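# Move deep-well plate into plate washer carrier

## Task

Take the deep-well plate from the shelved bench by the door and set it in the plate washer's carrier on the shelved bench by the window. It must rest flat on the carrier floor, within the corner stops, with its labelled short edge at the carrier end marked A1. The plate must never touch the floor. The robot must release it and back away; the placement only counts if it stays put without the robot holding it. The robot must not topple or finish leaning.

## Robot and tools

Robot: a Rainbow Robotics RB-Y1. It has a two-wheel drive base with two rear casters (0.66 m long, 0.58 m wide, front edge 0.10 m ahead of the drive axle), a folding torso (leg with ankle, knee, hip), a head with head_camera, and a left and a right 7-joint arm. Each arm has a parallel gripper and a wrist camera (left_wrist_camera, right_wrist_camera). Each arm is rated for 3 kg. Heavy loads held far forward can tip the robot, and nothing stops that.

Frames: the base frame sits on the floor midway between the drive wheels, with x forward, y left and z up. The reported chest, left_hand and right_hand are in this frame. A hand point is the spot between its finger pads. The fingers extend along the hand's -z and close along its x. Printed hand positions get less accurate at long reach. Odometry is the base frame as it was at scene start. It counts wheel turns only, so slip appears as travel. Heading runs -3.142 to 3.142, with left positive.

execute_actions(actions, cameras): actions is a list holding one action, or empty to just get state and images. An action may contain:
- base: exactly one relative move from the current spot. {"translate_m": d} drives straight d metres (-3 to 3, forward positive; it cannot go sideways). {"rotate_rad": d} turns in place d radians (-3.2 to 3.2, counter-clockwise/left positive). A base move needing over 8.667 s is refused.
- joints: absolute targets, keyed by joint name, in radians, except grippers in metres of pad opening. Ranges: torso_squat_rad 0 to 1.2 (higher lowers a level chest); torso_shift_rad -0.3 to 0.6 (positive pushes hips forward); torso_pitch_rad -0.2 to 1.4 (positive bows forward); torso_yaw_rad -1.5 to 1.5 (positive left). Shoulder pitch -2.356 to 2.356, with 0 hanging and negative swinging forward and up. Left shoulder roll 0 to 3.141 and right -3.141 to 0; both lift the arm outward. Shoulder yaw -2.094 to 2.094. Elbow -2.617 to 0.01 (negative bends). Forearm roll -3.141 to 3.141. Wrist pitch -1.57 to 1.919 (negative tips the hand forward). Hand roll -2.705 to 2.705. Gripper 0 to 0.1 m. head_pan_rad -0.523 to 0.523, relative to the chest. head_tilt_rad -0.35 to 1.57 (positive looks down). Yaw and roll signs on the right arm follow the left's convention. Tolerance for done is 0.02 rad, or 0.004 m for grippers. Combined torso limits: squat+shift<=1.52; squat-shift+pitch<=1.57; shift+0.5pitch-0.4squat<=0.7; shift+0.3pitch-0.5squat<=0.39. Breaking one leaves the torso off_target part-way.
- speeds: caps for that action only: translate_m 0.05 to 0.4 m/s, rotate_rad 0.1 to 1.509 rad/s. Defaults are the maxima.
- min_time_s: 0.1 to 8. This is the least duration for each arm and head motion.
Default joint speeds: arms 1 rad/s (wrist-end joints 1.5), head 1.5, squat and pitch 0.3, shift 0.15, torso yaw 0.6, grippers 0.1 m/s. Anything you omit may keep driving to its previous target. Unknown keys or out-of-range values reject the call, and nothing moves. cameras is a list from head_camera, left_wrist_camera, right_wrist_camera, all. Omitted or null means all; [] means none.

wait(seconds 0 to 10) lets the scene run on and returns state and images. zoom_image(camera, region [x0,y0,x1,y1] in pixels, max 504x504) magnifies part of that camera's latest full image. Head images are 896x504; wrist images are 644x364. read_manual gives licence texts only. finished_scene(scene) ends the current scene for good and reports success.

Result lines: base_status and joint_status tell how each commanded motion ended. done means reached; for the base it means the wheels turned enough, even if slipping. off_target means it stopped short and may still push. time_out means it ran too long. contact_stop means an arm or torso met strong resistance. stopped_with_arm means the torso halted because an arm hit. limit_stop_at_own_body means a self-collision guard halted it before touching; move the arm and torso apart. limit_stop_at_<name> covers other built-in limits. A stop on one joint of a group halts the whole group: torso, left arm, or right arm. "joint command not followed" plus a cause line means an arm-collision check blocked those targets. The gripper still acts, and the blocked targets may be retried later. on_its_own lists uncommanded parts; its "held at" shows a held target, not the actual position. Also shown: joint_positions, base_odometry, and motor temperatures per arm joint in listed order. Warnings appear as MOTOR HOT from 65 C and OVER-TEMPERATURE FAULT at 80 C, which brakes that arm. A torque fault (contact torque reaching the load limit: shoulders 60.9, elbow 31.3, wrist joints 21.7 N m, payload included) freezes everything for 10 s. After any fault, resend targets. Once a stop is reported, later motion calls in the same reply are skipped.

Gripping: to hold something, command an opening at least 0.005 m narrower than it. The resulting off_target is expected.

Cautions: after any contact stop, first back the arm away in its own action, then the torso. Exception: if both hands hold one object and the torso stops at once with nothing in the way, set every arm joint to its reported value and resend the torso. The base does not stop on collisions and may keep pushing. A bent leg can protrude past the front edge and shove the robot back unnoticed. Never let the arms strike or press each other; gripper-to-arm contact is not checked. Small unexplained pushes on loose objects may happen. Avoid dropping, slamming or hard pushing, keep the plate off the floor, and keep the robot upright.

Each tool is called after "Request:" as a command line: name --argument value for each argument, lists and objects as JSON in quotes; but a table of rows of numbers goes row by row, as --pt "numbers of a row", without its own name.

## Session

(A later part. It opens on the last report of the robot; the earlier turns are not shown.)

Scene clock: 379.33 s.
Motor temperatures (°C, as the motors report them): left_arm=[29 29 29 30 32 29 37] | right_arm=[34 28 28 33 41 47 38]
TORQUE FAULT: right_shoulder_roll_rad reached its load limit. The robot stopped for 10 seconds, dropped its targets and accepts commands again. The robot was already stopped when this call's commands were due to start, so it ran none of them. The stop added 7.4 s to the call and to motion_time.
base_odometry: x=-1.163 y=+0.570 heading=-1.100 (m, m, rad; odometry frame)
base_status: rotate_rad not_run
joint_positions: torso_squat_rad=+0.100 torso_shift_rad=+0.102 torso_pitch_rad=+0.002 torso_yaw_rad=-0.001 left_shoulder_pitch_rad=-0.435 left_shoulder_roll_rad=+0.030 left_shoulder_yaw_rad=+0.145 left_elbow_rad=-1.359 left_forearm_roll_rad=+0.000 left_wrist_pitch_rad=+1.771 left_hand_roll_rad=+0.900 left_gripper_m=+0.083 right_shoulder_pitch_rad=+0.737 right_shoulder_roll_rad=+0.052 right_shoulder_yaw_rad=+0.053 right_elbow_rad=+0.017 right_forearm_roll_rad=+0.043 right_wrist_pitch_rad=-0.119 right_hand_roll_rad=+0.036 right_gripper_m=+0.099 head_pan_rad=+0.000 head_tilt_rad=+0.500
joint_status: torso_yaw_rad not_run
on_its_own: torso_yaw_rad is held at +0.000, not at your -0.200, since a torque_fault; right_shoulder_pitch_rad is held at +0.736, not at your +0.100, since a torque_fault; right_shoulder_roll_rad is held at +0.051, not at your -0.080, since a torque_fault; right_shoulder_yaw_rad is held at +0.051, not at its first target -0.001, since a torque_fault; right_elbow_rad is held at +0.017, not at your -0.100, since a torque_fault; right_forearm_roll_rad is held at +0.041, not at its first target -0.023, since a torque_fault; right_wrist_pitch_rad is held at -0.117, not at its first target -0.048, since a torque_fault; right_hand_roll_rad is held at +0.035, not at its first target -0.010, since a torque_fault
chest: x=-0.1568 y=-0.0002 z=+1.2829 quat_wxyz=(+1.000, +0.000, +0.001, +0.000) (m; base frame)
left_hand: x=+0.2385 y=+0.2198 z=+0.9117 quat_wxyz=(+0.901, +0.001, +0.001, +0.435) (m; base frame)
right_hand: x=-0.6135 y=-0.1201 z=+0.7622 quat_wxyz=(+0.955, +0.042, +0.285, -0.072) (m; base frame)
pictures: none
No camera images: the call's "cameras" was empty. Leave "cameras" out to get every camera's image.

Request:
execute_actions --actions '[{"base":{"rotate_rad":-0.2},"joints":{"torso_yaw_rad":-0.2}}]' --cameras '[]'

Scene clock: 389.40 s.
Motor temperatures (°C, as the motors report them): left_arm=[29 29 29 30 32 29 37] | right_arm=[34 28 28 33 41 47 37]
TORQUE FAULT: right_shoulder_roll_rad reached its load limit. The robot stopped for 10 seconds, dropped its targets and accepts commands again. The robot was already stopped when this call's commands were due to start, so it ran none of them. The stop added 6.3 s to the call and to motion_time.
base_odometry: x=-1.163 y=+0.570 heading=-1.100 (m, m, rad; odometry frame)
base_status: rotate_rad not_run
joint_positions: torso_squat_rad=+0.100 torso_shift_rad=+0.102 torso_pitch_rad=+0.001 torso_yaw_rad=-0.001 left_shoulder_pitch_rad=-0.435 left_shoulder_roll_rad=+0.030 left_shoulder_yaw_rad=+0.145 left_elbow_rad=-1.359 left_forearm_roll_rad=+0.000 left_wrist_pitch_rad=+1.771 left_hand_roll_rad=+0.900 left_gripper_m=+0.083 right_shoulder_pitch_rad=+0.737 right_shoulder_roll_rad=+0.052 right_shoulder_yaw_rad=+0.054 right_elbow_rad=+0.017 right_forearm_roll_rad=+0.044 right_wrist_pitch_rad=-0.121 right_hand_roll_rad=+0.037 right_gripper_m=+0.099 head_pan_rad=+0.000 head_tilt_rad=+0.500
joint_status: torso_yaw_rad not_run
on_its_own: torso_yaw_rad is held at +0.000, not at your -0.200, since a torque_fault; right_shoulder_pitch_rad is held at +0.737, not at your +0.100, since a torque_fault; right_shoulder_roll_rad is held at +0.051, not at your -0.080, since a torque_fault; right_shoulder_yaw_rad is held at +0.053, not at its first target -0.001, since a torque_fault; right_elbow_rad is held at +0.017, not at your -0.100, since a torque_fault; right_forearm_roll_rad is held at +0.043, not at its first target -0.023, since a torque_fault; right_wrist_pitch_rad is held at -0.119, not at its first target -0.048, since a torque_fault; right_hand_roll_rad is held at +0.036, not at its first target -0.010, since a torque_fault
chest: x=-0.1569 y=-0.0002 z=+1.2829 quat_wxyz=(+1.000, +0.000, +0.001, +0.000) (m; base frame)
left_hand: x=+0.2385 y=+0.2198 z=+0.9117 quat_wxyz=(+0.901, +0.001, +0.001, +0.435) (m; base frame)
right_hand: x=-0.6135 y=-0.1200 z=+0.7622 quat_wxyz=(+0.955, +0.042, +0.284, -0.071) (m; base frame)
pictures: none
No camera images: the call's "cameras" was empty. Leave "cameras" out to get every camera's image.

Request:
execute_actions --actions '[{"base":{"rotate_rad":-0.2},"joints":{"torso_yaw_rad":-0.2}}]' --cameras '[]'

Scene clock: 392.27 s.
Motor temperatures (°C, as the motors report them): left_arm=[29 29 29 30 32 29 37] | right_arm=[34 28 28 33 41 46 37]
base_odometry: x=-1.163 y=+0.570 heading=-1.299 (m, m, rad; odometry frame)
base_status: done
joint_positions: torso_squat_rad=+0.100 torso_shift_rad=+0.100 torso_pitch_rad=-0.001 torso_yaw_rad=-0.200 left_shoulder_pitch_rad=-0.435 left_shoulder_roll_rad=+0.030 left_shoulder_yaw_rad=+0.145 left_elbow_rad=-1.359 left_forearm_roll_rad=+0.000 left_wrist_pitch_rad=+1.771 left_hand_roll_rad=+0.900 left_gripper_m=+0.083 right_shoulder_pitch_rad=+0.737 right_shoulder_roll_rad=+0.051 right_shoulder_yaw_rad=+0.053 right_elbow_rad=+0.017 right_forearm_roll_rad=+0.043 right_wrist_pitch_rad=-0.119 right_hand_roll_rad=+0.036 right_gripper_m=+0.099 head_pan_rad=+0.000 head_tilt_rad=+0.500
joint_status: all done
on_its_own: right_shoulder_pitch_rad is held at +0.737, not at your +0.100, since a torque_fault; right_shoulder_roll_rad is held at +0.051, not at your -0.080, since a torque_fault; right_shoulder_yaw_rad is held at +0.053, not at its first target -0.001, since a torque_fault; right_elbow_rad is held at +0.017, not at your -0.100, since a torque_fault; right_forearm_roll_rad is held at +0.043, not at its first target -0.023, since a torque_fault; right_wrist_pitch_rad is held at -0.119, not at its first target -0.048, since a torque_fault; right_hand_roll_rad is held at +0.036, not at its first target -0.010, since a torque_fault
chest: x=-0.1588 y=-0.0010 z=+1.2829 quat_wxyz=(+0.995, +0.001, -0.001, -0.100) (m; base frame)
left_hand: x=+0.2732 y=+0.1365 z=+0.9130 quat_wxyz=(+0.939, +0.001, -0.001, +0.343) (m; base frame)
right_hand: x=-0.6293 y=-0.0285 z=+0.7612 quat_wxyz=(+0.943, +0.070, +0.278, -0.167) (m; base frame)
pictures: none
No camera images: the call's "cameras" was empty. Leave "cameras" out to get every camera's image.

Free. Drive away, then tuck the arm.

Request:
execute_actions --actions '[{"base":{"translate_m":0.4},"joints":{"left_gripper_m":0.07}}]' --cameras '[]'

Request:
execute_actions --actions '[{"joints":{"torso_yaw_rad":0,"right_shoulder_pitch_rad":0.15,"right_shoulder_roll_rad":-0.1,"right_shoulder_yaw_rad":0,"right_elbow_rad":-0.05,"right_wrist_pitch_rad":0}}]' --cameras '[]'

Request:
execute_actions --actions '[{"base":{"rotate_rad":0.875}}]' --cameras '[]'

Request:
execute_actions --actions '[{"base":{"translate_m":2.2}}]' --cameras '["head_camera","left_wrist_camera"]'

Scene clock: 396.70 s.
Motor temperatures (°C, as the motors report them): left_arm=[29 29 29 30 32 29 37] | right_arm=[34 28 28 33 40 45 37]
base_odometry: x=-1.056 y=+0.184 heading=-1.299 (m, m, rad; odometry frame)
base_status: done
joint_positions: torso_squat_rad=+0.100 torso_shift_rad=+0.100 torso_pitch_rad=-0.001 torso_yaw_rad=-0.200 left_shoulder_pitch_rad=-0.435 left_shoulder_roll_rad=+0.030 left_shoulder_yaw_rad=+0.145 left_elbow_rad=-1.359 left_forearm_roll_rad=+0.000 left_wrist_pitch_rad=+1.771 left_hand_roll_rad=+0.900 left_gripper_m=+0.083 right_shoulder_pitch_rad=+0.737 right_shoulder_roll_rad=+0.051 right_shoulder_yaw_rad=+0.053 right_elbow_rad=+0.017 right_forearm_roll_rad=+0.043 right_wrist_pitch_rad=-0.119 right_hand_roll_rad=+0.036 right_gripper_m=+0.099 head_pan_rad=+0.000 head_tilt_rad=+0.500
joint_status: left_gripper_m off_target (ended at +0.083, target +0.070)
on_its_own: right_shoulder_pitch_rad is held at +0.737, not at your +0.100, since a torque_fault; right_shoulder_roll_rad is held at +0.051, not at your -0.080, since a torque_fault; right_shoulder_yaw_rad is held at +0.053, not at its first target -0.001, since a torque_fault; right_elbow_rad is held at +0.017, not at your -0.100, since a torque_fault; right_forearm_roll_rad is held at +0.043, not at its first target -0.023, since a torque_fault; right_wrist_pitch_rad is held at -0.119, not at its first target -0.048, since a torque_fault; right_hand_roll_rad is held at +0.036, not at its first target -0.010, since a torque_fault
chest: x=-0.1588 y=-0.0010 z=+1.2829 quat_wxyz=(+0.995, +0.001, -0.001, -0.100) (m; base frame)
left_hand: x=+0.2732 y=+0.1365 z=+0.9131 quat_wxyz=(+0.939, +0.001, -0.001, +0.343) (m; base frame)
right_hand: x=-0.6293 y=-0.0285 z=+0.7611 quat_wxyz=(+0.943, +0.070, +0.278, -0.167) (m; base frame)
pictures: none
No camera images: the call's "cameras" was empty. Leave "cameras" out to get every camera's image.

Scene clock: 398.10 s.
Motor temperatures (°C, as the motors report them): left_arm=[29 29 29 30 32 29 37] | right_arm=[34 28 28 33 40 45 37]
base_odometry: x=-1.056 y=+0.184 heading=-1.299 (m, m, rad; odometry frame)
base_status: not commanded
joint_positions: torso_squat_rad=+0.100 torso_shift_rad=+0.100 torso_pitch_rad=-0.001 torso_yaw_rad=+0.000 left_shoulder_pitch_rad=-0.435 left_shoulder_roll_rad=+0.030 left_shoulder_yaw_rad=+0.145 left_elbow_rad=-1.359 left_forearm_roll_rad=+0.000 left_wrist_pitch_rad=+1.771 left_hand_roll_rad=+0.900 left_gripper_m=+0.083 right_shoulder_pitch_rad=+0.150 right_shoulder_roll_rad=-0.100 right_shoulder_yaw_rad=+0.000 right_elbow_rad=-0.050 right_forearm_roll_rad=+0.043 right_wrist_pitch_rad=+0.000 right_hand_roll_rad=+0.036 right_gripper_m=+0.099 head_pan_rad=+0.000 head_tilt_rad=+0.500
joint_status: all done
on_its_own: right_forearm_roll_rad is held at +0.043, not at its first target -0.023, since a torque_fault; right_hand_roll_rad is held at +0.036, not at its first target -0.010, since a torque_fault
chest: x=-0.1589 y=-0.0010 z=+1.2829 quat_wxyz=(+1.000, +0.001, -0.001, +0.000) (m; base frame)
left_hand: x=+0.2374 y=+0.2196 z=+0.9132 quat_wxyz=(+0.900, +0.000, -0.001, +0.435) (m; base frame)
right_hand: x=-0.2441 y=-0.2946 z=+0.6071 quat_wxyz=(+0.998, -0.048, +0.048, +0.019) (m; base frame)
pictures: none
No camera images: the call's "cameras" was empty. Leave "cameras" out to get every camera's image.

Scene clock: 401.10 s.
Motor temperatures (°C, as the motors report them): left_arm=[29 29 29 30 32 29 37] | right_arm=[34 28 28 32 40 44 37]
base_odometry: x=-1.056 y=+0.185 heading=-0.424 (m, m, rad; odometry frame)
base_status: done
joint_positions: torso_squat_rad=+0.100 torso_shift_rad=+0.100 torso_pitch_rad=-0.001 torso_yaw_rad=+0.000 left_shoulder_pitch_rad=-0.435 left_shoulder_roll_rad=+0.030 left_shoulder_yaw_rad=+0.145 left_elbow_rad=-1.359 left_forearm_roll_rad=+0.000 left_wrist_pitch_rad=+1.771 left_hand_roll_rad=+0.900 left_gripper_m=+0.083 right_shoulder_pitch_rad=+0.150 right_shoulder_roll_rad=-0.100 right_shoulder_yaw_rad=+0.000 right_elbow_rad=-0.050 right_forearm_roll_rad=+0.043 right_wrist_pitch_rad=+0.000 right_hand_roll_rad=+0.036 right_gripper_m=+0.099 head_pan_rad=+0.000 head_tilt_rad=+0.500
joint_status: not commanded
on_its_own: right_forearm_roll_rad is held at +0.043, not at its first target -0.023, since a torque_fault; right_hand_roll_rad is held at +0.036, not at its first target -0.010, since a torque_fault
chest: x=-0.1589 y=-0.0010 z=+1.2829 quat_wxyz=(+1.000, +0.001, -0.001, +0.000) (m; base frame)
left_hand: x=+0.2374 y=+0.2195 z=+0.9132 quat_wxyz=(+0.900, +0.000, -0.001, +0.435) (m; base frame)
right_hand: x=-0.2443 y=-0.2946 z=+0.6071 quat_wxyz=(+0.998, -0.048, +0.048, +0.019) (m; base frame)
pictures: none
No camera images: the call's "cameras" was empty. Leave "cameras" out to get every camera's image.

Scene clock: 408.07 s.
Motor temperatures (°C, as the motors report them): left_arm=[29 29 29 30 32 29 37] | right_arm=[34 28 28 32 39 43 37]
base_odometry: x=+0.949 y=-0.721 heading=-0.424 (m, m, rad; odometry frame)
base_status: done
joint_positions: torso_squat_rad=+0.100 torso_shift_rad=+0.100 torso_pitch_rad=-0.001 torso_yaw_rad=+0.000 left_shoulder_pitch_rad=-0.435 left_shoulder_roll_rad=+0.030 left_shoulder_yaw_rad=+0.145 left_elbow_rad=-1.359 left_forearm_roll_rad=+0.000 left_wrist_pitch_rad=+1.771 left_hand_roll_rad=+0.900 left_gripper_m=+0.083 right_shoulder_pitch_rad=+0.150 right_shoulder_roll_rad=-0.100 right_shoulder_yaw_rad=+0.000 right_elbow_rad=-0.050 right_forearm_roll_rad=+0.043 right_wrist_pitch_rad=+0.000 right_hand_roll_rad=+0.036 right_gripper_m=+0.099 head_pan_rad=+0.000 head_tilt_rad=+0.500
joint_status: not commanded
on_its_own: right_forearm_roll_rad is held at +0.043, not at its first target -0.023, since a torque_fault; right_hand_roll_rad is held at +0.036, not at its first target -0.010, since a torque_fault
chest: x=-0.1589 y=-0.0010 z=+1.2829 quat_wxyz=(+1.000, +0.001, -0.001, +0.000) (m; base frame)
left_hand: x=+0.2374 y=+0.2195 z=+0.9132 quat_wxyz=(+0.900, +0.000, -0.001, +0.435) (m; base frame)
right_hand: x=-0.2444 y=-0.2946 z=+0.6071 quat_wxyz=(+0.998, -0.048, +0.048, +0.019) (m; base frame)
pictures: head_camera, left_wrist_camera
Images, in order (width x height): head_camera 896x504, left_wrist_camera 644x364.

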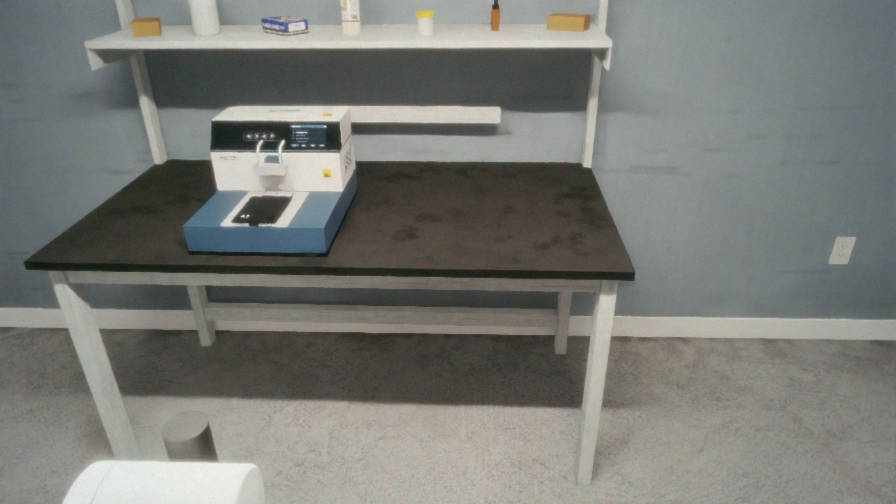

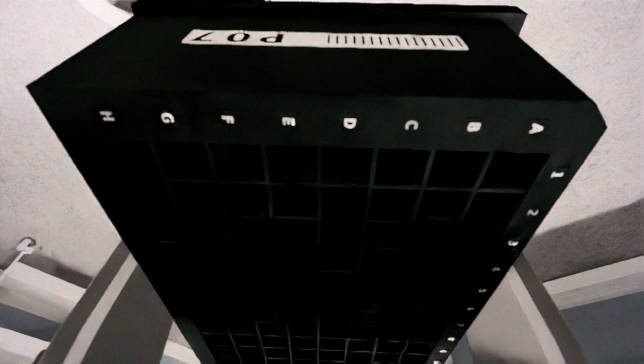

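Request:
execute_actions --actions '[{"base":{"rotate_rad":0.3}}]' --cameras '[]'

Request:
execute_actions --actions '[{"base":{"translate_m":0.85},"joints":{"left_hand_roll_rad":1.57,"head_tilt_rad":0.8,"torso_yaw_rad":0.5,"head_pan_rad":-0.3}}]' --cameras '[]'

Request:
execute_actions --actions '[{"base":{"rotate_rad":-0.33}}]' --cameras '["head_camera"]'

Scene clock: 412.33 s.
Motor temperatures (°C, as the motors report them): left_arm=[29 29 29 30 32 29 37] | right_arm=[33 28 28 32 39 43 36]
base_odometry: x=+0.949 y=-0.721 heading=-0.125 (m, m, rad; odometry frame)
base_status: done
joint_positions: torso_squat_rad=+0.100 torso_shift_rad=+0.100 torso_pitch_rad=-0.001 torso_yaw_rad=+0.000 left_shoulder_pitch_rad=-0.435 left_shoulder_roll_rad=+0.030 left_shoulder_yaw_rad=+0.145 left_elbow_rad=-1.359 left_forearm_roll_rad=+0.000 left_wrist_pitch_rad=+1.771 left_hand_roll_rad=+0.900 left_gripper_m=+0.083 right_shoulder_pitch_rad=+0.150 right_shoulder_roll_rad=-0.100 right_shoulder_yaw_rad=+0.000 right_elbow_rad=-0.050 right_forearm_roll_rad=+0.043 right_wrist_pitch_rad=+0.000 right_hand_roll_rad=+0.036 right_gripper_m=+0.099 head_pan_rad=+0.000 head_tilt_rad=+0.500
joint_status: not commanded
on_its_own: right_forearm_roll_rad is held at +0.043, not at its first target -0.023, since a torque_fault; right_hand_roll_rad is held at +0.036, not at its first target -0.010, since a torque_fault
chest: x=-0.1589 y=-0.0010 z=+1.2829 quat_wxyz=(+1.000, +0.001, -0.001, +0.000) (m; base frame)
left_hand: x=+0.2374 y=+0.2195 z=+0.9132 quat_wxyz=(+0.900, +0.000, -0.001, +0.435) (m; base frame)
right_hand: x=-0.2444 y=-0.2946 z=+0.6071 quat_wxyz=(+0.998, -0.048, +0.048, +0.019) (m; base frame)
pictures: none
No camera images: the call's "cameras" was empty. Leave "cameras" out to get every camera's image.

Scene clock: 415.80 s.
Motor temperatures (°C, as the motors report them): left_arm=[29 29 29 30 32 29 37] | right_arm=[33 28 27 32 38 42 36]
base_odometry: x=+1.792 y=-0.826 heading=-0.124 (m, m, rad; odometry frame)
base_status: done
joint_positions: torso_squat_rad=+0.100 torso_shift_rad=+0.100 torso_pitch_rad=-0.001 torso_yaw_rad=+0.500 left_shoulder_pitch_rad=-0.435 left_shoulder_roll_rad=+0.030 left_shoulder_yaw_rad=+0.145 left_elbow_rad=-1.359 left_forearm_roll_rad=+0.000 left_wrist_pitch_rad=+1.771 left_hand_roll_rad=+1.570 left_gripper_m=+0.083 right_shoulder_pitch_rad=+0.150 right_shoulder_roll_rad=-0.100 right_shoulder_yaw_rad=+0.000 right_elbow_rad=-0.050 right_forearm_roll_rad=+0.043 right_wrist_pitch_rad=+0.000 right_hand_roll_rad=+0.036 right_gripper_m=+0.099 head_pan_rad=-0.300 head_tilt_rad=+0.800
joint_status: all done
on_its_own: right_forearm_roll_rad is held at +0.043, not at its first target -0.023, since a torque_fault; right_hand_roll_rad is held at +0.036, not at its first target -0.010, since a torque_fault
chest: x=-0.1589 y=-0.0010 z=+1.2829 quat_wxyz=(+0.969, +0.001, -0.001, +0.247) (m; base frame)
left_hand: x=+0.0834 y=+0.3824 z=+0.9132 quat_wxyz=(+0.510, +0.000, -0.001, +0.860) (m; base frame)
right_hand: x=-0.0926 y=-0.3000 z=+0.6073 quat_wxyz=(+0.962, -0.058, +0.034, +0.265) (m; base frame)
pictures: none
No camera images: the call's "cameras" was empty. Leave "cameras" out to get every camera's image.

Scene clock: 417.90 s.
Motor temperatures (°C, as the motors report them): left_arm=[29 29 29 30 32 29 37] | right_arm=[33 28 27 32 38 42 36]
base_odometry: x=+1.792 y=-0.826 heading=-0.454 (m, m, rad; odometry frame)
base_status: done
joint_positions: torso_squat_rad=+0.100 torso_shift_rad=+0.100 torso_pitch_rad=-0.001 torso_yaw_rad=+0.500 left_shoulder_pitch_rad=-0.435 left_shoulder_roll_rad=+0.030 left_shoulder_yaw_rad=+0.145 left_elbow_rad=-1.359 left_forearm_roll_rad=+0.000 left_wrist_pitch_rad=+1.771 left_hand_roll_rad=+1.570 left_gripper_m=+0.083 right_shoulder_pitch_rad=+0.150 right_shoulder_roll_rad=-0.100 right_shoulder_yaw_rad=+0.000 right_elbow_rad=-0.050 right_forearm_roll_rad=+0.043 right_wrist_pitch_rad=+0.000 right_hand_roll_rad=+0.036 right_gripper_m=+0.099 head_pan_rad=-0.300 head_tilt_rad=+0.800
joint_status: not commanded
on_its_own: right_forearm_roll_rad is held at +0.043, not at its first target -0.023, since a torque_fault; right_hand_roll_rad is held at +0.036, not at its first target -0.010, since a torque_fault
chest: x=-0.1589 y=-0.0010 z=+1.2829 quat_wxyz=(+0.969, +0.001, -0.001, +0.247) (m; base frame)
left_hand: x=+0.0835 y=+0.3824 z=+0.9132 quat_wxyz=(+0.510, +0.000, -0.001, +0.860) (m; base frame)
right_hand: x=-0.0926 y=-0.3000 z=+0.6073 quat_wxyz=(+0.962, -0.058, +0.034, +0.265) (m; base frame)
pictures: head_camera
Images, in order (width x height): head_camera 896x504.

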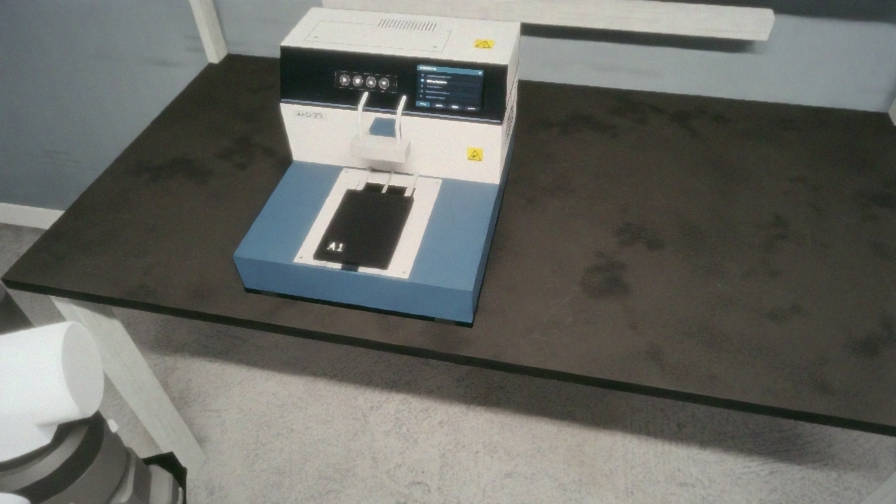

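Request:
zoom_image --camera "head_camera" --region '[280, 130, 460, 290]'

Region (280, 130, 460, 290) of head_camera's 896x504 image, scaled by 2.800, with more detail than that image has.

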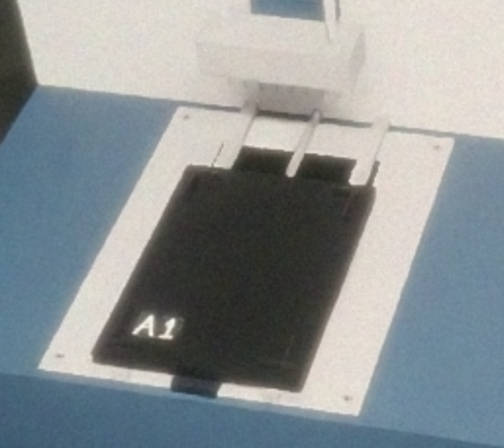

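Request:
execute_actions --actions '[{"joints":{"torso_yaw_rad":0.279,"left_shoulder_pitch_rad":-0.591,"left_shoulder_roll_rad":0.056,"left_shoulder_yaw_rad":0.192,"left_elbow_rad":-1.232,"left_wrist_pitch_rad":1.795,"left_hand_roll_rad":1.31,"head_pan_rad":0.3,"head_tilt_rad":1.0},"min_time_s":1}]' --cameras '[]'

Request:
execute_actions --actions '[{"base":{"translate_m":0.36}}]' --cameras '["head_camera","left_wrist_camera"]'

Scene clock: 426.07 s.
Motor temperatures (°C, as the motors report them): left_arm=[29 29 29 30 32 29 37] | right_arm=[33 28 27 32 38 41 36]
base_odometry: x=+1.792 y=-0.826 heading=-0.454 (m, m, rad; odometry frame)
base_status: not commanded
joint_positions: torso_squat_rad=+0.100 torso_shift_rad=+0.100 torso_pitch_rad=-0.001 torso_yaw_rad=+0.279 left_shoulder_pitch_rad=-0.591 left_shoulder_roll_rad=+0.056 left_shoulder_yaw_rad=+0.192 left_elbow_rad=-1.232 left_forearm_roll_rad=+0.000 left_wrist_pitch_rad=+1.795 left_hand_roll_rad=+1.310 left_gripper_m=+0.083 right_shoulder_pitch_rad=+0.150 right_shoulder_roll_rad=-0.100 right_shoulder_yaw_rad=+0.000 right_elbow_rad=-0.050 right_forearm_roll_rad=+0.043 right_wrist_pitch_rad=+0.000 right_hand_roll_rad=+0.036 right_gripper_m=+0.099 head_pan_rad=+0.300 head_tilt_rad=+1.000
joint_status: all done
on_its_own: right_forearm_roll_rad is held at +0.043, not at its first target -0.023, since a torque_fault; right_hand_roll_rad is held at +0.036, not at its first target -0.010, since a torque_fault
chest: x=-0.1589 y=-0.0010 z=+1.2829 quat_wxyz=(+0.990, +0.001, -0.001, +0.139) (m; base frame)
left_hand: x=+0.1941 y=+0.3294 z=+0.9429 quat_wxyz=(+0.701, +0.000, -0.001, +0.714) (m; base frame)
right_hand: x=-0.1600 y=-0.3070 z=+0.6072 quat_wxyz=(+0.985, -0.054, +0.041, +0.157) (m; base frame)
pictures: none
No camera images: the call's "cameras" was empty. Leave "cameras" out to get every camera's image.

Scene clock: 428.53 s.
Motor temperatures (°C, as the motors report them): left_arm=[29 29 29 30 32 29 37] | right_arm=[33 28 27 32 38 41 36]
base_odometry: x=+2.116 y=-0.984 heading=-0.454 (m, m, rad; odometry frame)
base_status: done
joint_positions: torso_squat_rad=+0.100 torso_shift_rad=+0.100 torso_pitch_rad=-0.001 torso_yaw_rad=+0.279 left_shoulder_pitch_rad=-0.591 left_shoulder_roll_rad=+0.056 left_shoulder_yaw_rad=+0.192 left_elbow_rad=-1.232 left_forearm_roll_rad=+0.000 left_wrist_pitch_rad=+1.795 left_hand_roll_rad=+1.310 left_gripper_m=+0.083 right_shoulder_pitch_rad=+0.150 right_shoulder_roll_rad=-0.100 right_shoulder_yaw_rad=+0.000 right_elbow_rad=-0.050 right_forearm_roll_rad=+0.043 right_wrist_pitch_rad=+0.000 right_hand_roll_rad=+0.036 right_gripper_m=+0.099 head_pan_rad=+0.300 head_tilt_rad=+1.000
joint_status: not commanded
on_its_own: right_forearm_roll_rad is held at +0.043, not at its first target -0.023, since a torque_fault; right_hand_roll_rad is held at +0.036, not at its first target -0.010, since a torque_fault
chest: x=-0.1589 y=-0.0010 z=+1.2829 quat_wxyz=(+0.990, +0.001, -0.001, +0.139) (m; base frame)
left_hand: x=+0.1941 y=+0.3295 z=+0.9430 quat_wxyz=(+0.701, +0.000, -0.001, +0.714) (m; base frame)
right_hand: x=-0.1599 y=-0.3070 z=+0.6072 quat_wxyz=(+0.985, -0.054, +0.041, +0.157) (m; base frame)
pictures: head_camera, left_wrist_camera
Images, in order (width x height): head_camera 896x504, left_wrist_camera 644x364.

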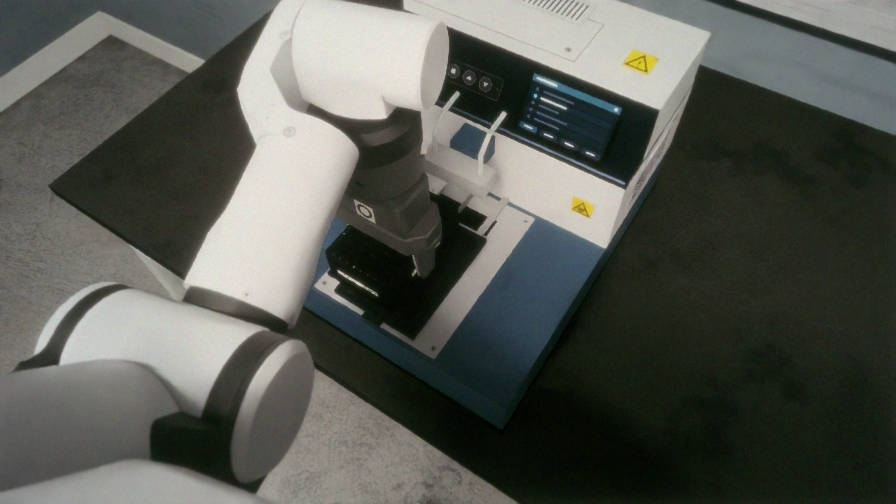

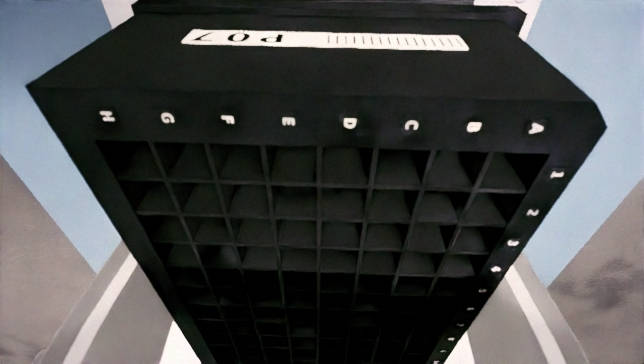

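Request:
execute_actions --actions '[{"joints":{"torso_squat_rad":0.26}}]' --cameras '["head_camera","left_wrist_camera"]'

Request:
zoom_image --camera "head_camera" --region '[290, 170, 550, 370]'

Scene clock: 431.40 s.
Motor temperatures (°C, as the motors report them): left_arm=[29 29 29 30 32 29 37] | right_arm=[33 28 27 32 38 41 36]
base_odometry: x=+2.116 y=-0.984 heading=-0.454 (m, m, rad; odometry frame)
base_status: not commanded
joint_positions: torso_squat_rad=+0.260 torso_shift_rad=+0.100 torso_pitch_rad=-0.002 torso_yaw_rad=+0.279 left_shoulder_pitch_rad=-0.591 left_shoulder_roll_rad=+0.056 left_shoulder_yaw_rad=+0.192 left_elbow_rad=-1.232 left_forearm_roll_rad=+0.000 left_wrist_pitch_rad=+1.795 left_hand_roll_rad=+1.310 left_gripper_m=+0.083 right_shoulder_pitch_rad=+0.150 right_shoulder_roll_rad=-0.100 right_shoulder_yaw_rad=+0.000 right_elbow_rad=-0.050 right_forearm_roll_rad=+0.043 right_wrist_pitch_rad=+0.000 right_hand_roll_rad=+0.036 right_gripper_m=+0.099 head_pan_rad=+0.300 head_tilt_rad=+1.000
joint_status: all done
on_its_own: right_forearm_roll_rad is held at +0.043, not at its first target -0.023, since a torque_fault; right_hand_roll_rad is held at +0.036, not at its first target -0.010, since a torque_fault
chest: x=-0.1610 y=-0.0010 z=+1.2630 quat_wxyz=(+0.990, +0.001, -0.001, +0.139) (m; base frame)
left_hand: x=+0.1921 y=+0.3295 z=+0.9231 quat_wxyz=(+0.701, +0.000, -0.001, +0.714) (m; base frame)
right_hand: x=-0.1619 y=-0.3070 z=+0.5873 quat_wxyz=(+0.985, -0.054, +0.041, +0.157) (m; base frame)
pictures: head_camera, left_wrist_camera
Images, in order (width x height): head_camera 896x504, left_wrist_camera 644x364.

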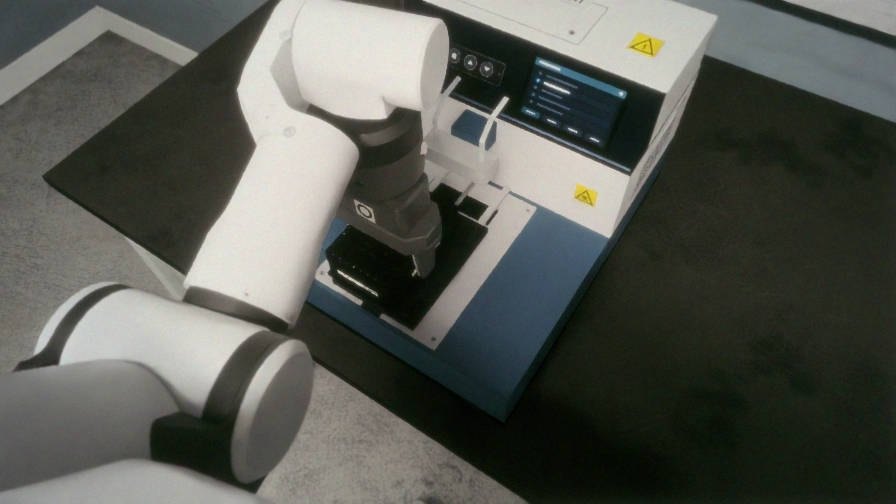

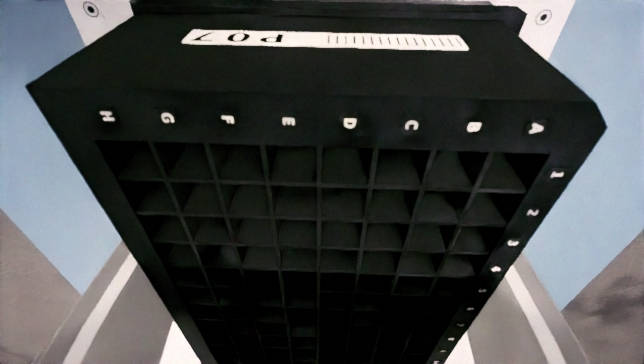

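Region (290, 170, 550, 370) of head_camera's 896x504 image, scaled by 1.938, with more detail than that image has; it fills the top 388 rows of this view, and the rest is white.

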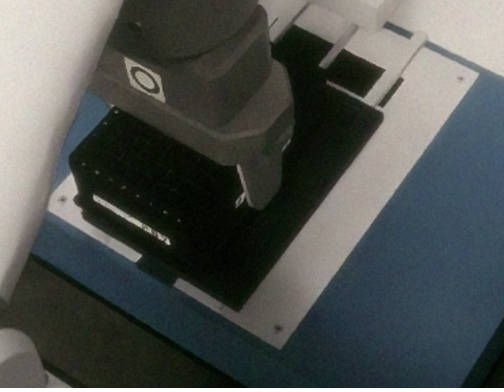

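Request:
execute_actions --actions '[{"base":{"translate_m":0.024},"joints":{"torso_yaw_rad":0.267,"left_hand_roll_rad":1.322}}]' --cameras '[]'

Request:
execute_actions --actions '[{"joints":{"torso_squat_rad":0.32}}]' --cameras '["head_camera","left_wrist_camera"]'

Request:
zoom_image --camera "head_camera" --region '[290, 170, 550, 370]'

Scene clock: 435.60 s.
Motor temperatures (°C, as the motors report them): left_arm=[29 29 29 30 32 29 37] | right_arm=[33 28 27 32 38 40 36]
base_odometry: x=+2.137 y=-0.994 heading=-0.454 (m, m, rad; odometry frame)
base_status: done
joint_positions: torso_squat_rad=+0.260 torso_shift_rad=+0.100 torso_pitch_rad=-0.001 torso_yaw_rad=+0.267 left_shoulder_pitch_rad=-0.591 left_shoulder_roll_rad=+0.056 left_shoulder_yaw_rad=+0.192 left_elbow_rad=-1.232 left_forearm_roll_rad=+0.000 left_wrist_pitch_rad=+1.795 left_hand_roll_rad=+1.322 left_gripper_m=+0.083 right_shoulder_pitch_rad=+0.150 right_shoulder_roll_rad=-0.100 right_shoulder_yaw_rad=+0.000 right_elbow_rad=-0.050 right_forearm_roll_rad=+0.043 right_wrist_pitch_rad=+0.000 right_hand_roll_rad=+0.036 right_gripper_m=+0.099 head_pan_rad=+0.300 head_tilt_rad=+1.000
joint_status: all done
on_its_own: right_forearm_roll_rad is held at +0.043, not at its first target -0.023, since a torque_fault; right_hand_roll_rad is held at +0.036, not at its first target -0.010, since a torque_fault
chest: x=-0.1608 y=-0.0010 z=+1.2630 quat_wxyz=(+0.991, +0.001, -0.001, +0.133) (m; base frame)
left_hand: x=+0.1961 y=+0.3253 z=+0.9230 quat_wxyz=(+0.701, +0.000, -0.001, +0.714) (m; base frame)
right_hand: x=-0.1657 y=-0.3070 z=+0.5873 quat_wxyz=(+0.986, -0.054, +0.041, +0.151) (m; base frame)
pictures: none
No camera images: the call's "cameras" was empty. Leave "cameras" out to get every camera's image.

Scene clock: 436.50 s.
Motor temperatures (°C, as the motors report them): left_arm=[29 29 29 30 32 29 37] | right_arm=[33 28 27 32 37 40 36]
base_odometry: x=+2.137 y=-0.994 heading=-0.454 (m, m, rad; odometry frame)
base_status: not commanded
joint_positions: torso_squat_rad=+0.320 torso_shift_rad=+0.100 torso_pitch_rad=-0.002 torso_yaw_rad=+0.267 left_shoulder_pitch_rad=-0.591 left_shoulder_roll_rad=+0.056 left_shoulder_yaw_rad=+0.192 left_elbow_rad=-1.232 left_forearm_roll_rad=+0.000 left_wrist_pitch_rad=+1.795 left_hand_roll_rad=+1.322 left_gripper_m=+0.083 right_shoulder_pitch_rad=+0.150 right_shoulder_roll_rad=-0.100 right_shoulder_yaw_rad=+0.000 right_elbow_rad=-0.050 right_forearm_roll_rad=+0.043 right_wrist_pitch_rad=+0.000 right_hand_roll_rad=+0.036 right_gripper_m=+0.099 head_pan_rad=+0.300 head_tilt_rad=+1.000
joint_status: all done
on_its_own: right_forearm_roll_rad is held at +0.043, not at its first target -0.023, since a torque_fault; right_hand_roll_rad is held at +0.036, not at its first target -0.010, since a torque_fault
chest: x=-0.1622 y=-0.0010 z=+1.2511 quat_wxyz=(+0.991, +0.001, -0.001, +0.133) (m; base frame)
left_hand: x=+0.1948 y=+0.3253 z=+0.9112 quat_wxyz=(+0.701, +0.000, -0.001, +0.714) (m; base frame)
right_hand: x=-0.1668 y=-0.3070 z=+0.5753 quat_wxyz=(+0.986, -0.054, +0.041, +0.151) (m; base frame)
pictures: head_camera, left_wrist_camera
Images, in order (width x height): head_camera 896x504, left_wrist_camera 644x364.

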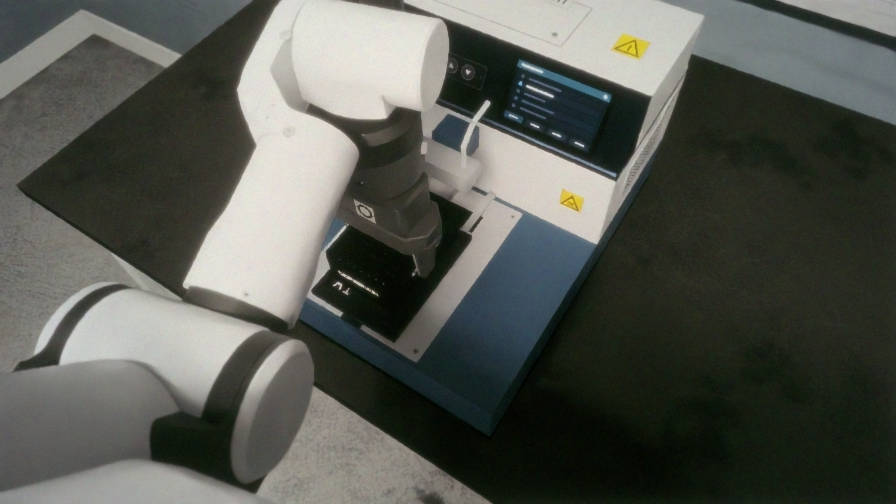

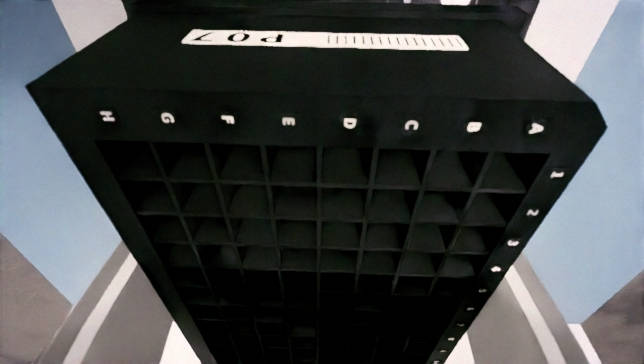

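Region (290, 170, 550, 370) of head_camera's 896x504 image, scaled by 1.938, with more detail than that image has; it fills the top 388 rows of this view, and the rest is white.

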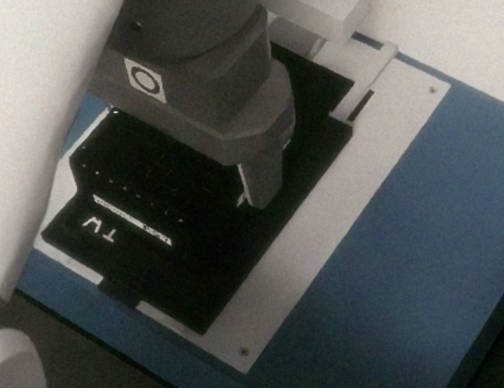

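Request:
execute_actions --actions '[{"base":{"translate_m":-0.009}}]' --cameras '[]'

Request:
execute_actions --actions '[{"joints":{"torso_squat_rad":0.36}}]' --cameras '["head_camera","left_wrist_camera"]'

Request:
zoom_image --camera "head_camera" --region '[290, 170, 550, 370]'

Scene clock: 441.37 s.
Motor temperatures (°C, as the motors report them): left_arm=[29 29 29 30 32 29 37] | right_arm=[33 28 27 32 37 40 36]
base_odometry: x=+2.129 y=-0.990 heading=-0.454 (m, m, rad; odometry frame)
base_status: done
joint_positions: torso_squat_rad=+0.320 torso_shift_rad=+0.100 torso_pitch_rad=-0.001 torso_yaw_rad=+0.267 left_shoulder_pitch_rad=-0.591 left_shoulder_roll_rad=+0.056 left_shoulder_yaw_rad=+0.192 left_elbow_rad=-1.232 left_forearm_roll_rad=+0.000 left_wrist_pitch_rad=+1.795 left_hand_roll_rad=+1.322 left_gripper_m=+0.083 right_shoulder_pitch_rad=+0.150 right_shoulder_roll_rad=-0.100 right_shoulder_yaw_rad=+0.000 right_elbow_rad=-0.050 right_forearm_roll_rad=+0.043 right_wrist_pitch_rad=+0.000 right_hand_roll_rad=+0.036 right_gripper_m=+0.099 head_pan_rad=+0.300 head_tilt_rad=+1.000
joint_status: not commanded
on_its_own: right_forearm_roll_rad is held at +0.043, not at its first target -0.023, since a torque_fault; right_hand_roll_rad is held at +0.036, not at its first target -0.010, since a torque_fault
chest: x=-0.1621 y=-0.0010 z=+1.2511 quat_wxyz=(+0.991, +0.001, -0.001, +0.133) (m; base frame)
left_hand: x=+0.1948 y=+0.3253 z=+0.9112 quat_wxyz=(+0.701, +0.000, -0.001, +0.714) (m; base frame)
right_hand: x=-0.1669 y=-0.3070 z=+0.5753 quat_wxyz=(+0.986, -0.054, +0.041, +0.151) (m; base frame)
pictures: none
No camera images: the call's "cameras" was empty. Leave "cameras" out to get every camera's image.

Scene clock: 442.17 s.
Motor temperatures (°C, as the motors report them): left_arm=[29 29 29 30 32 29 37] | right_arm=[33 28 27 32 37 40 36]
base_odometry: x=+2.129 y=-0.990 heading=-0.454 (m, m, rad; odometry frame)
base_status: not commanded
joint_positions: torso_squat_rad=+0.360 torso_shift_rad=+0.100 torso_pitch_rad=-0.002 torso_yaw_rad=+0.267 left_shoulder_pitch_rad=-0.591 left_shoulder_roll_rad=+0.056 left_shoulder_yaw_rad=+0.192 left_elbow_rad=-1.232 left_forearm_roll_rad=+0.000 left_wrist_pitch_rad=+1.795 left_hand_roll_rad=+1.322 left_gripper_m=+0.083 right_shoulder_pitch_rad=+0.150 right_shoulder_roll_rad=-0.100 right_shoulder_yaw_rad=+0.000 right_elbow_rad=-0.050 right_forearm_roll_rad=+0.043 right_wrist_pitch_rad=+0.000 right_hand_roll_rad=+0.036 right_gripper_m=+0.099 head_pan_rad=+0.300 head_tilt_rad=+1.000
joint_status: all done
on_its_own: right_forearm_roll_rad is held at +0.043, not at its first target -0.023, since a torque_fault; right_hand_roll_rad is held at +0.036, not at its first target -0.010, since a torque_fault
chest: x=-0.1631 y=-0.0010 z=+1.2418 quat_wxyz=(+0.991, +0.001, -0.001, +0.133) (m; base frame)
left_hand: x=+0.1939 y=+0.3253 z=+0.9020 quat_wxyz=(+0.701, +0.000, -0.001, +0.714) (m; base frame)
right_hand: x=-0.1678 y=-0.3070 z=+0.5660 quat_wxyz=(+0.986, -0.054, +0.041, +0.151) (m; base frame)
pictures: head_camera, left_wrist_camera
Images, in order (width x height): head_camera 896x504, left_wrist_camera 644x364.

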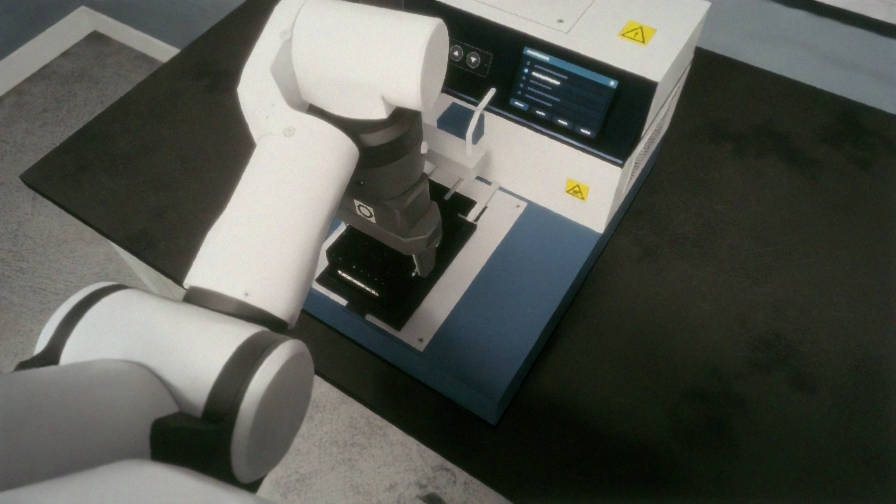

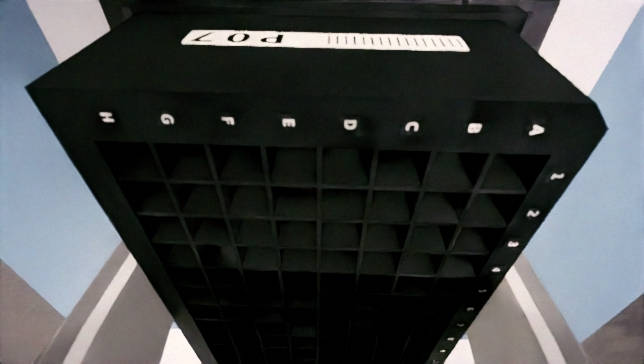

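Region (290, 170, 550, 370) of head_camera's 896x504 image, scaled by 1.938, with more detail than that image has; it fills the top 388 rows of this view, and the rest is white.

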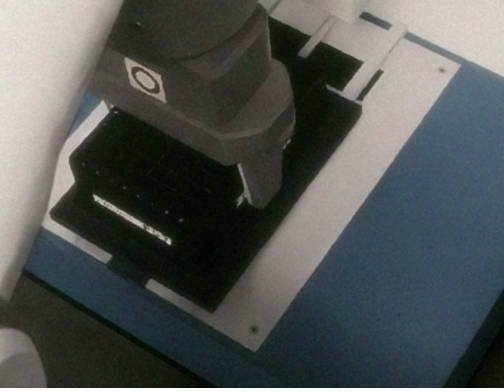

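Request:
zoom_image --camera "left_wrist_camera" --region '[80, 0, 580, 100]'

Region (80, 0, 580, 100) of left_wrist_camera's 644x364 image, scaled by 1.008, with more detail than that image has; it fills the top 101 rows of this view, and the rest is white.

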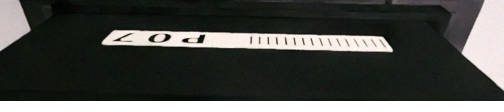

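Request:
execute_actions --actions '[{"joints":{"left_gripper_m":0.1}}]' --cameras '["left_wrist_camera"]'

Request:
execute_actions --actions '[{"joints":{"torso_squat_rad":0.0}}]' --cameras '["head_camera","left_wrist_camera"]'

Scene clock: 446.00 s.
Motor temperatures (°C, as the motors report them): left_arm=[30 29 29 30 32 29 37] | right_arm=[33 28 27 32 37 40 35]
base_odometry: x=+2.129 y=-0.990 heading=-0.454 (m, m, rad; odometry frame)
base_status: not commanded
joint_positions: torso_squat_rad=+0.360 torso_shift_rad=+0.100 torso_pitch_rad=-0.002 torso_yaw_rad=+0.267 left_shoulder_pitch_rad=-0.591 left_shoulder_roll_rad=+0.056 left_shoulder_yaw_rad=+0.192 left_elbow_rad=-1.232 left_forearm_roll_rad=+0.000 left_wrist_pitch_rad=+1.795 left_hand_roll_rad=+1.322 left_gripper_m=+0.100 right_shoulder_pitch_rad=+0.150 right_shoulder_roll_rad=-0.100 right_shoulder_yaw_rad=+0.000 right_elbow_rad=-0.050 right_forearm_roll_rad=+0.043 right_wrist_pitch_rad=+0.000 right_hand_roll_rad=+0.036 right_gripper_m=+0.099 head_pan_rad=+0.300 head_tilt_rad=+1.000
joint_status: all done
on_its_own: right_forearm_roll_rad is held at +0.043, not at its first target -0.023, since a torque_fault; right_hand_roll_rad is held at +0.036, not at its first target -0.010, since a torque_fault
chest: x=-0.1631 y=-0.0010 z=+1.2418 quat_wxyz=(+0.991, +0.001, -0.001, +0.133) (m; base frame)
left_hand: x=+0.1939 y=+0.3253 z=+0.9020 quat_wxyz=(+0.701, +0.000, -0.001, +0.714) (m; base frame)
right_hand: x=-0.1678 y=-0.3070 z=+0.5660 quat_wxyz=(+0.986, -0.054, +0.041, +0.151) (m; base frame)
pictures: left_wrist_camera
Images, in order (width x height): left_wrist_camera 644x364.

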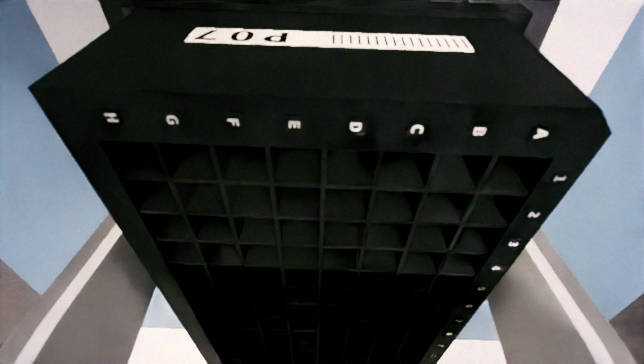

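Scene clock: 447.97 s.
Motor temperatures (°C, as the motors report them): left_arm=[30 29 29 30 32 29 37] | right_arm=[33 28 27 32 37 40 35]
base_odometry: x=+2.129 y=-0.990 heading=-0.454 (m, m, rad; odometry frame)
base_status: not commanded
joint_positions: torso_squat_rad=+0.000 torso_shift_rad=+0.100 torso_pitch_rad=-0.001 torso_yaw_rad=+0.267 left_shoulder_pitch_rad=-0.591 left_shoulder_roll_rad=+0.056 left_shoulder_yaw_rad=+0.192 left_elbow_rad=-1.232 left_forearm_roll_rad=+0.000 left_wrist_pitch_rad=+1.795 left_hand_roll_rad=+1.322 left_gripper_m=+0.100 right_shoulder_pitch_rad=+0.150 right_shoulder_roll_rad=-0.100 right_shoulder_yaw_rad=+0.000 right_elbow_rad=-0.050 right_forearm_roll_rad=+0.043 right_wrist_pitch_rad=+0.000 right_hand_roll_rad=+0.036 right_gripper_m=+0.099 head_pan_rad=+0.300 head_tilt_rad=+1.000
joint_status: all done
on_its_own: right_forearm_roll_rad is held at +0.043, not at its first target -0.023, since a torque_fault; right_hand_roll_rad is held at +0.036, not at its first target -0.010, since a torque_fault
chest: x=-0.1585 y=-0.0010 z=+1.2864 quat_wxyz=(+0.991, +0.001, -0.001, +0.133) (m; base frame)
left_hand: x=+0.1984 y=+0.3253 z=+0.9465 quat_wxyz=(+0.701, +0.000, -0.001, +0.714) (m; base frame)
right_hand: x=-0.1634 y=-0.3070 z=+0.6107 quat_wxyz=(+0.986, -0.054, +0.041, +0.151) (m; base frame)
pictures: head_camera, left_wrist_camera
Images, in order (width x height): head_camera 896x504, left_wrist_camera 644x364.

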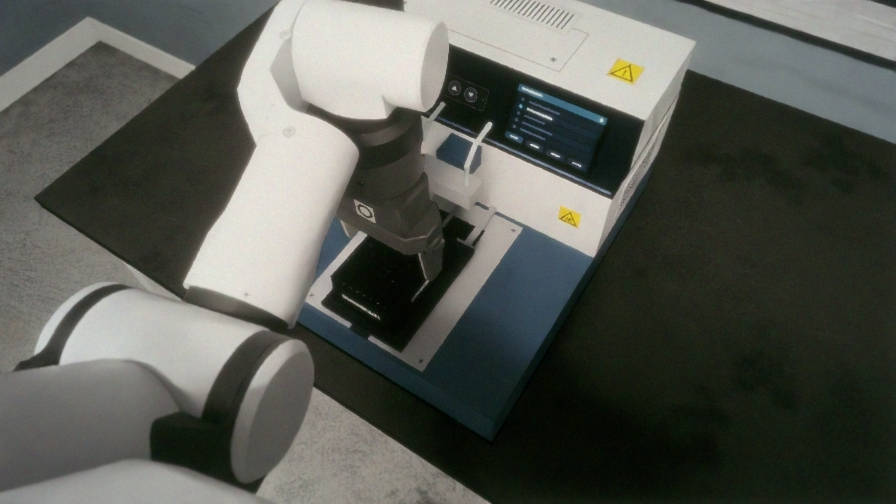

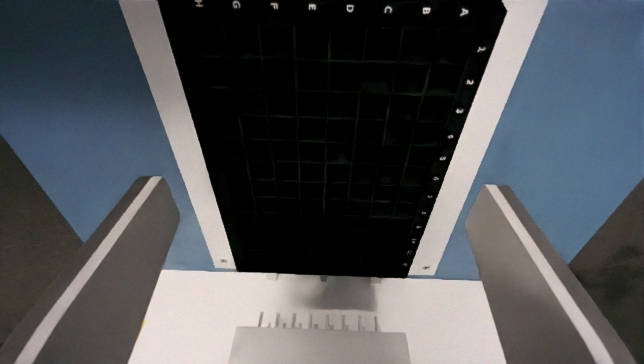

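Request:
execute_actions --actions '[{"base":{"translate_m":-0.1}}]' --cameras '["head_camera","left_wrist_camera"]'

Scene clock: 452.33 s.
Motor temperatures (°C, as the motors report them): left_arm=[30 29 29 30 32 29 37] | right_arm=[33 28 27 32 37 40 35]
base_odometry: x=+2.039 y=-0.947 heading=-0.453 (m, m, rad; odometry frame)
base_status: done
joint_positions: torso_squat_rad=+0.000 torso_shift_rad=+0.100 torso_pitch_rad=-0.002 torso_yaw_rad=+0.267 left_shoulder_pitch_rad=-0.591 left_shoulder_roll_rad=+0.056 left_shoulder_yaw_rad=+0.192 left_elbow_rad=-1.232 left_forearm_roll_rad=+0.000 left_wrist_pitch_rad=+1.795 left_hand_roll_rad=+1.322 left_gripper_m=+0.100 right_shoulder_pitch_rad=+0.150 right_shoulder_roll_rad=-0.100 right_shoulder_yaw_rad=+0.000 right_elbow_rad=-0.050 right_forearm_roll_rad=+0.043 right_wrist_pitch_rad=+0.000 right_hand_roll_rad=+0.036 right_gripper_m=+0.099 head_pan_rad=+0.300 head_tilt_rad=+1.000
joint_status: not commanded
on_its_own: right_forearm_roll_rad is held at +0.043, not at its first target -0.023, since a torque_fault; right_hand_roll_rad is held at +0.036, not at its first target -0.010, since a torque_fault
chest: x=-0.1586 y=-0.0010 z=+1.2864 quat_wxyz=(+0.991, +0.001, -0.001, +0.133) (m; base frame)
left_hand: x=+0.1984 y=+0.3253 z=+0.9466 quat_wxyz=(+0.701, +0.000, -0.001, +0.714) (m; base frame)
right_hand: x=-0.1634 y=-0.3070 z=+0.6107 quat_wxyz=(+0.986, -0.054, +0.041, +0.151) (m; base frame)
pictures: head_camera, left_wrist_camera
Images, in order (width x height): head_camera 896x504, left_wrist_camera 644x364.

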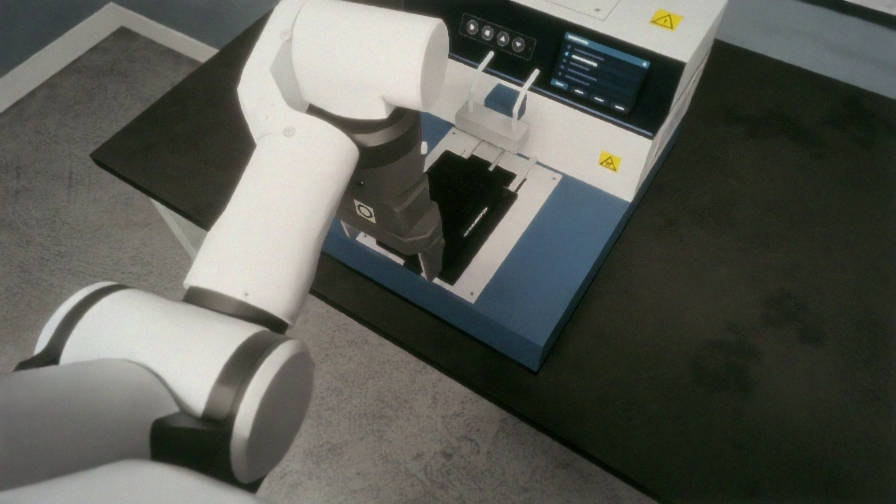

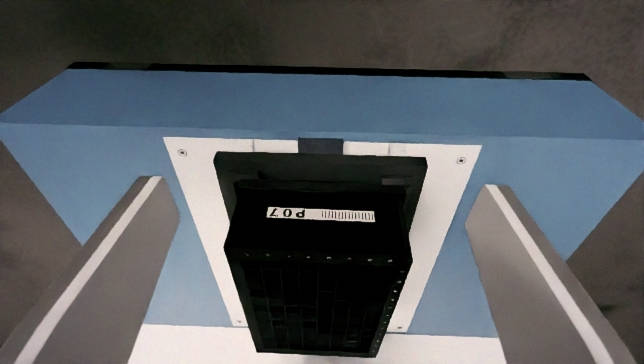

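Request:
zoom_image --camera "left_wrist_camera" --region '[200, 140, 440, 260]'

Region (200, 140, 440, 260) of left_wrist_camera's 644x364 image, scaled by 2.100, with more detail than that image has.

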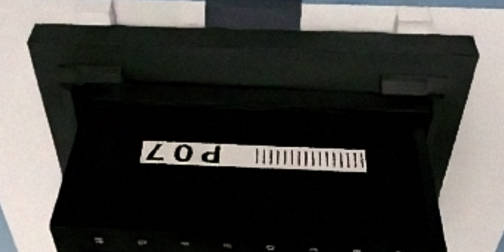

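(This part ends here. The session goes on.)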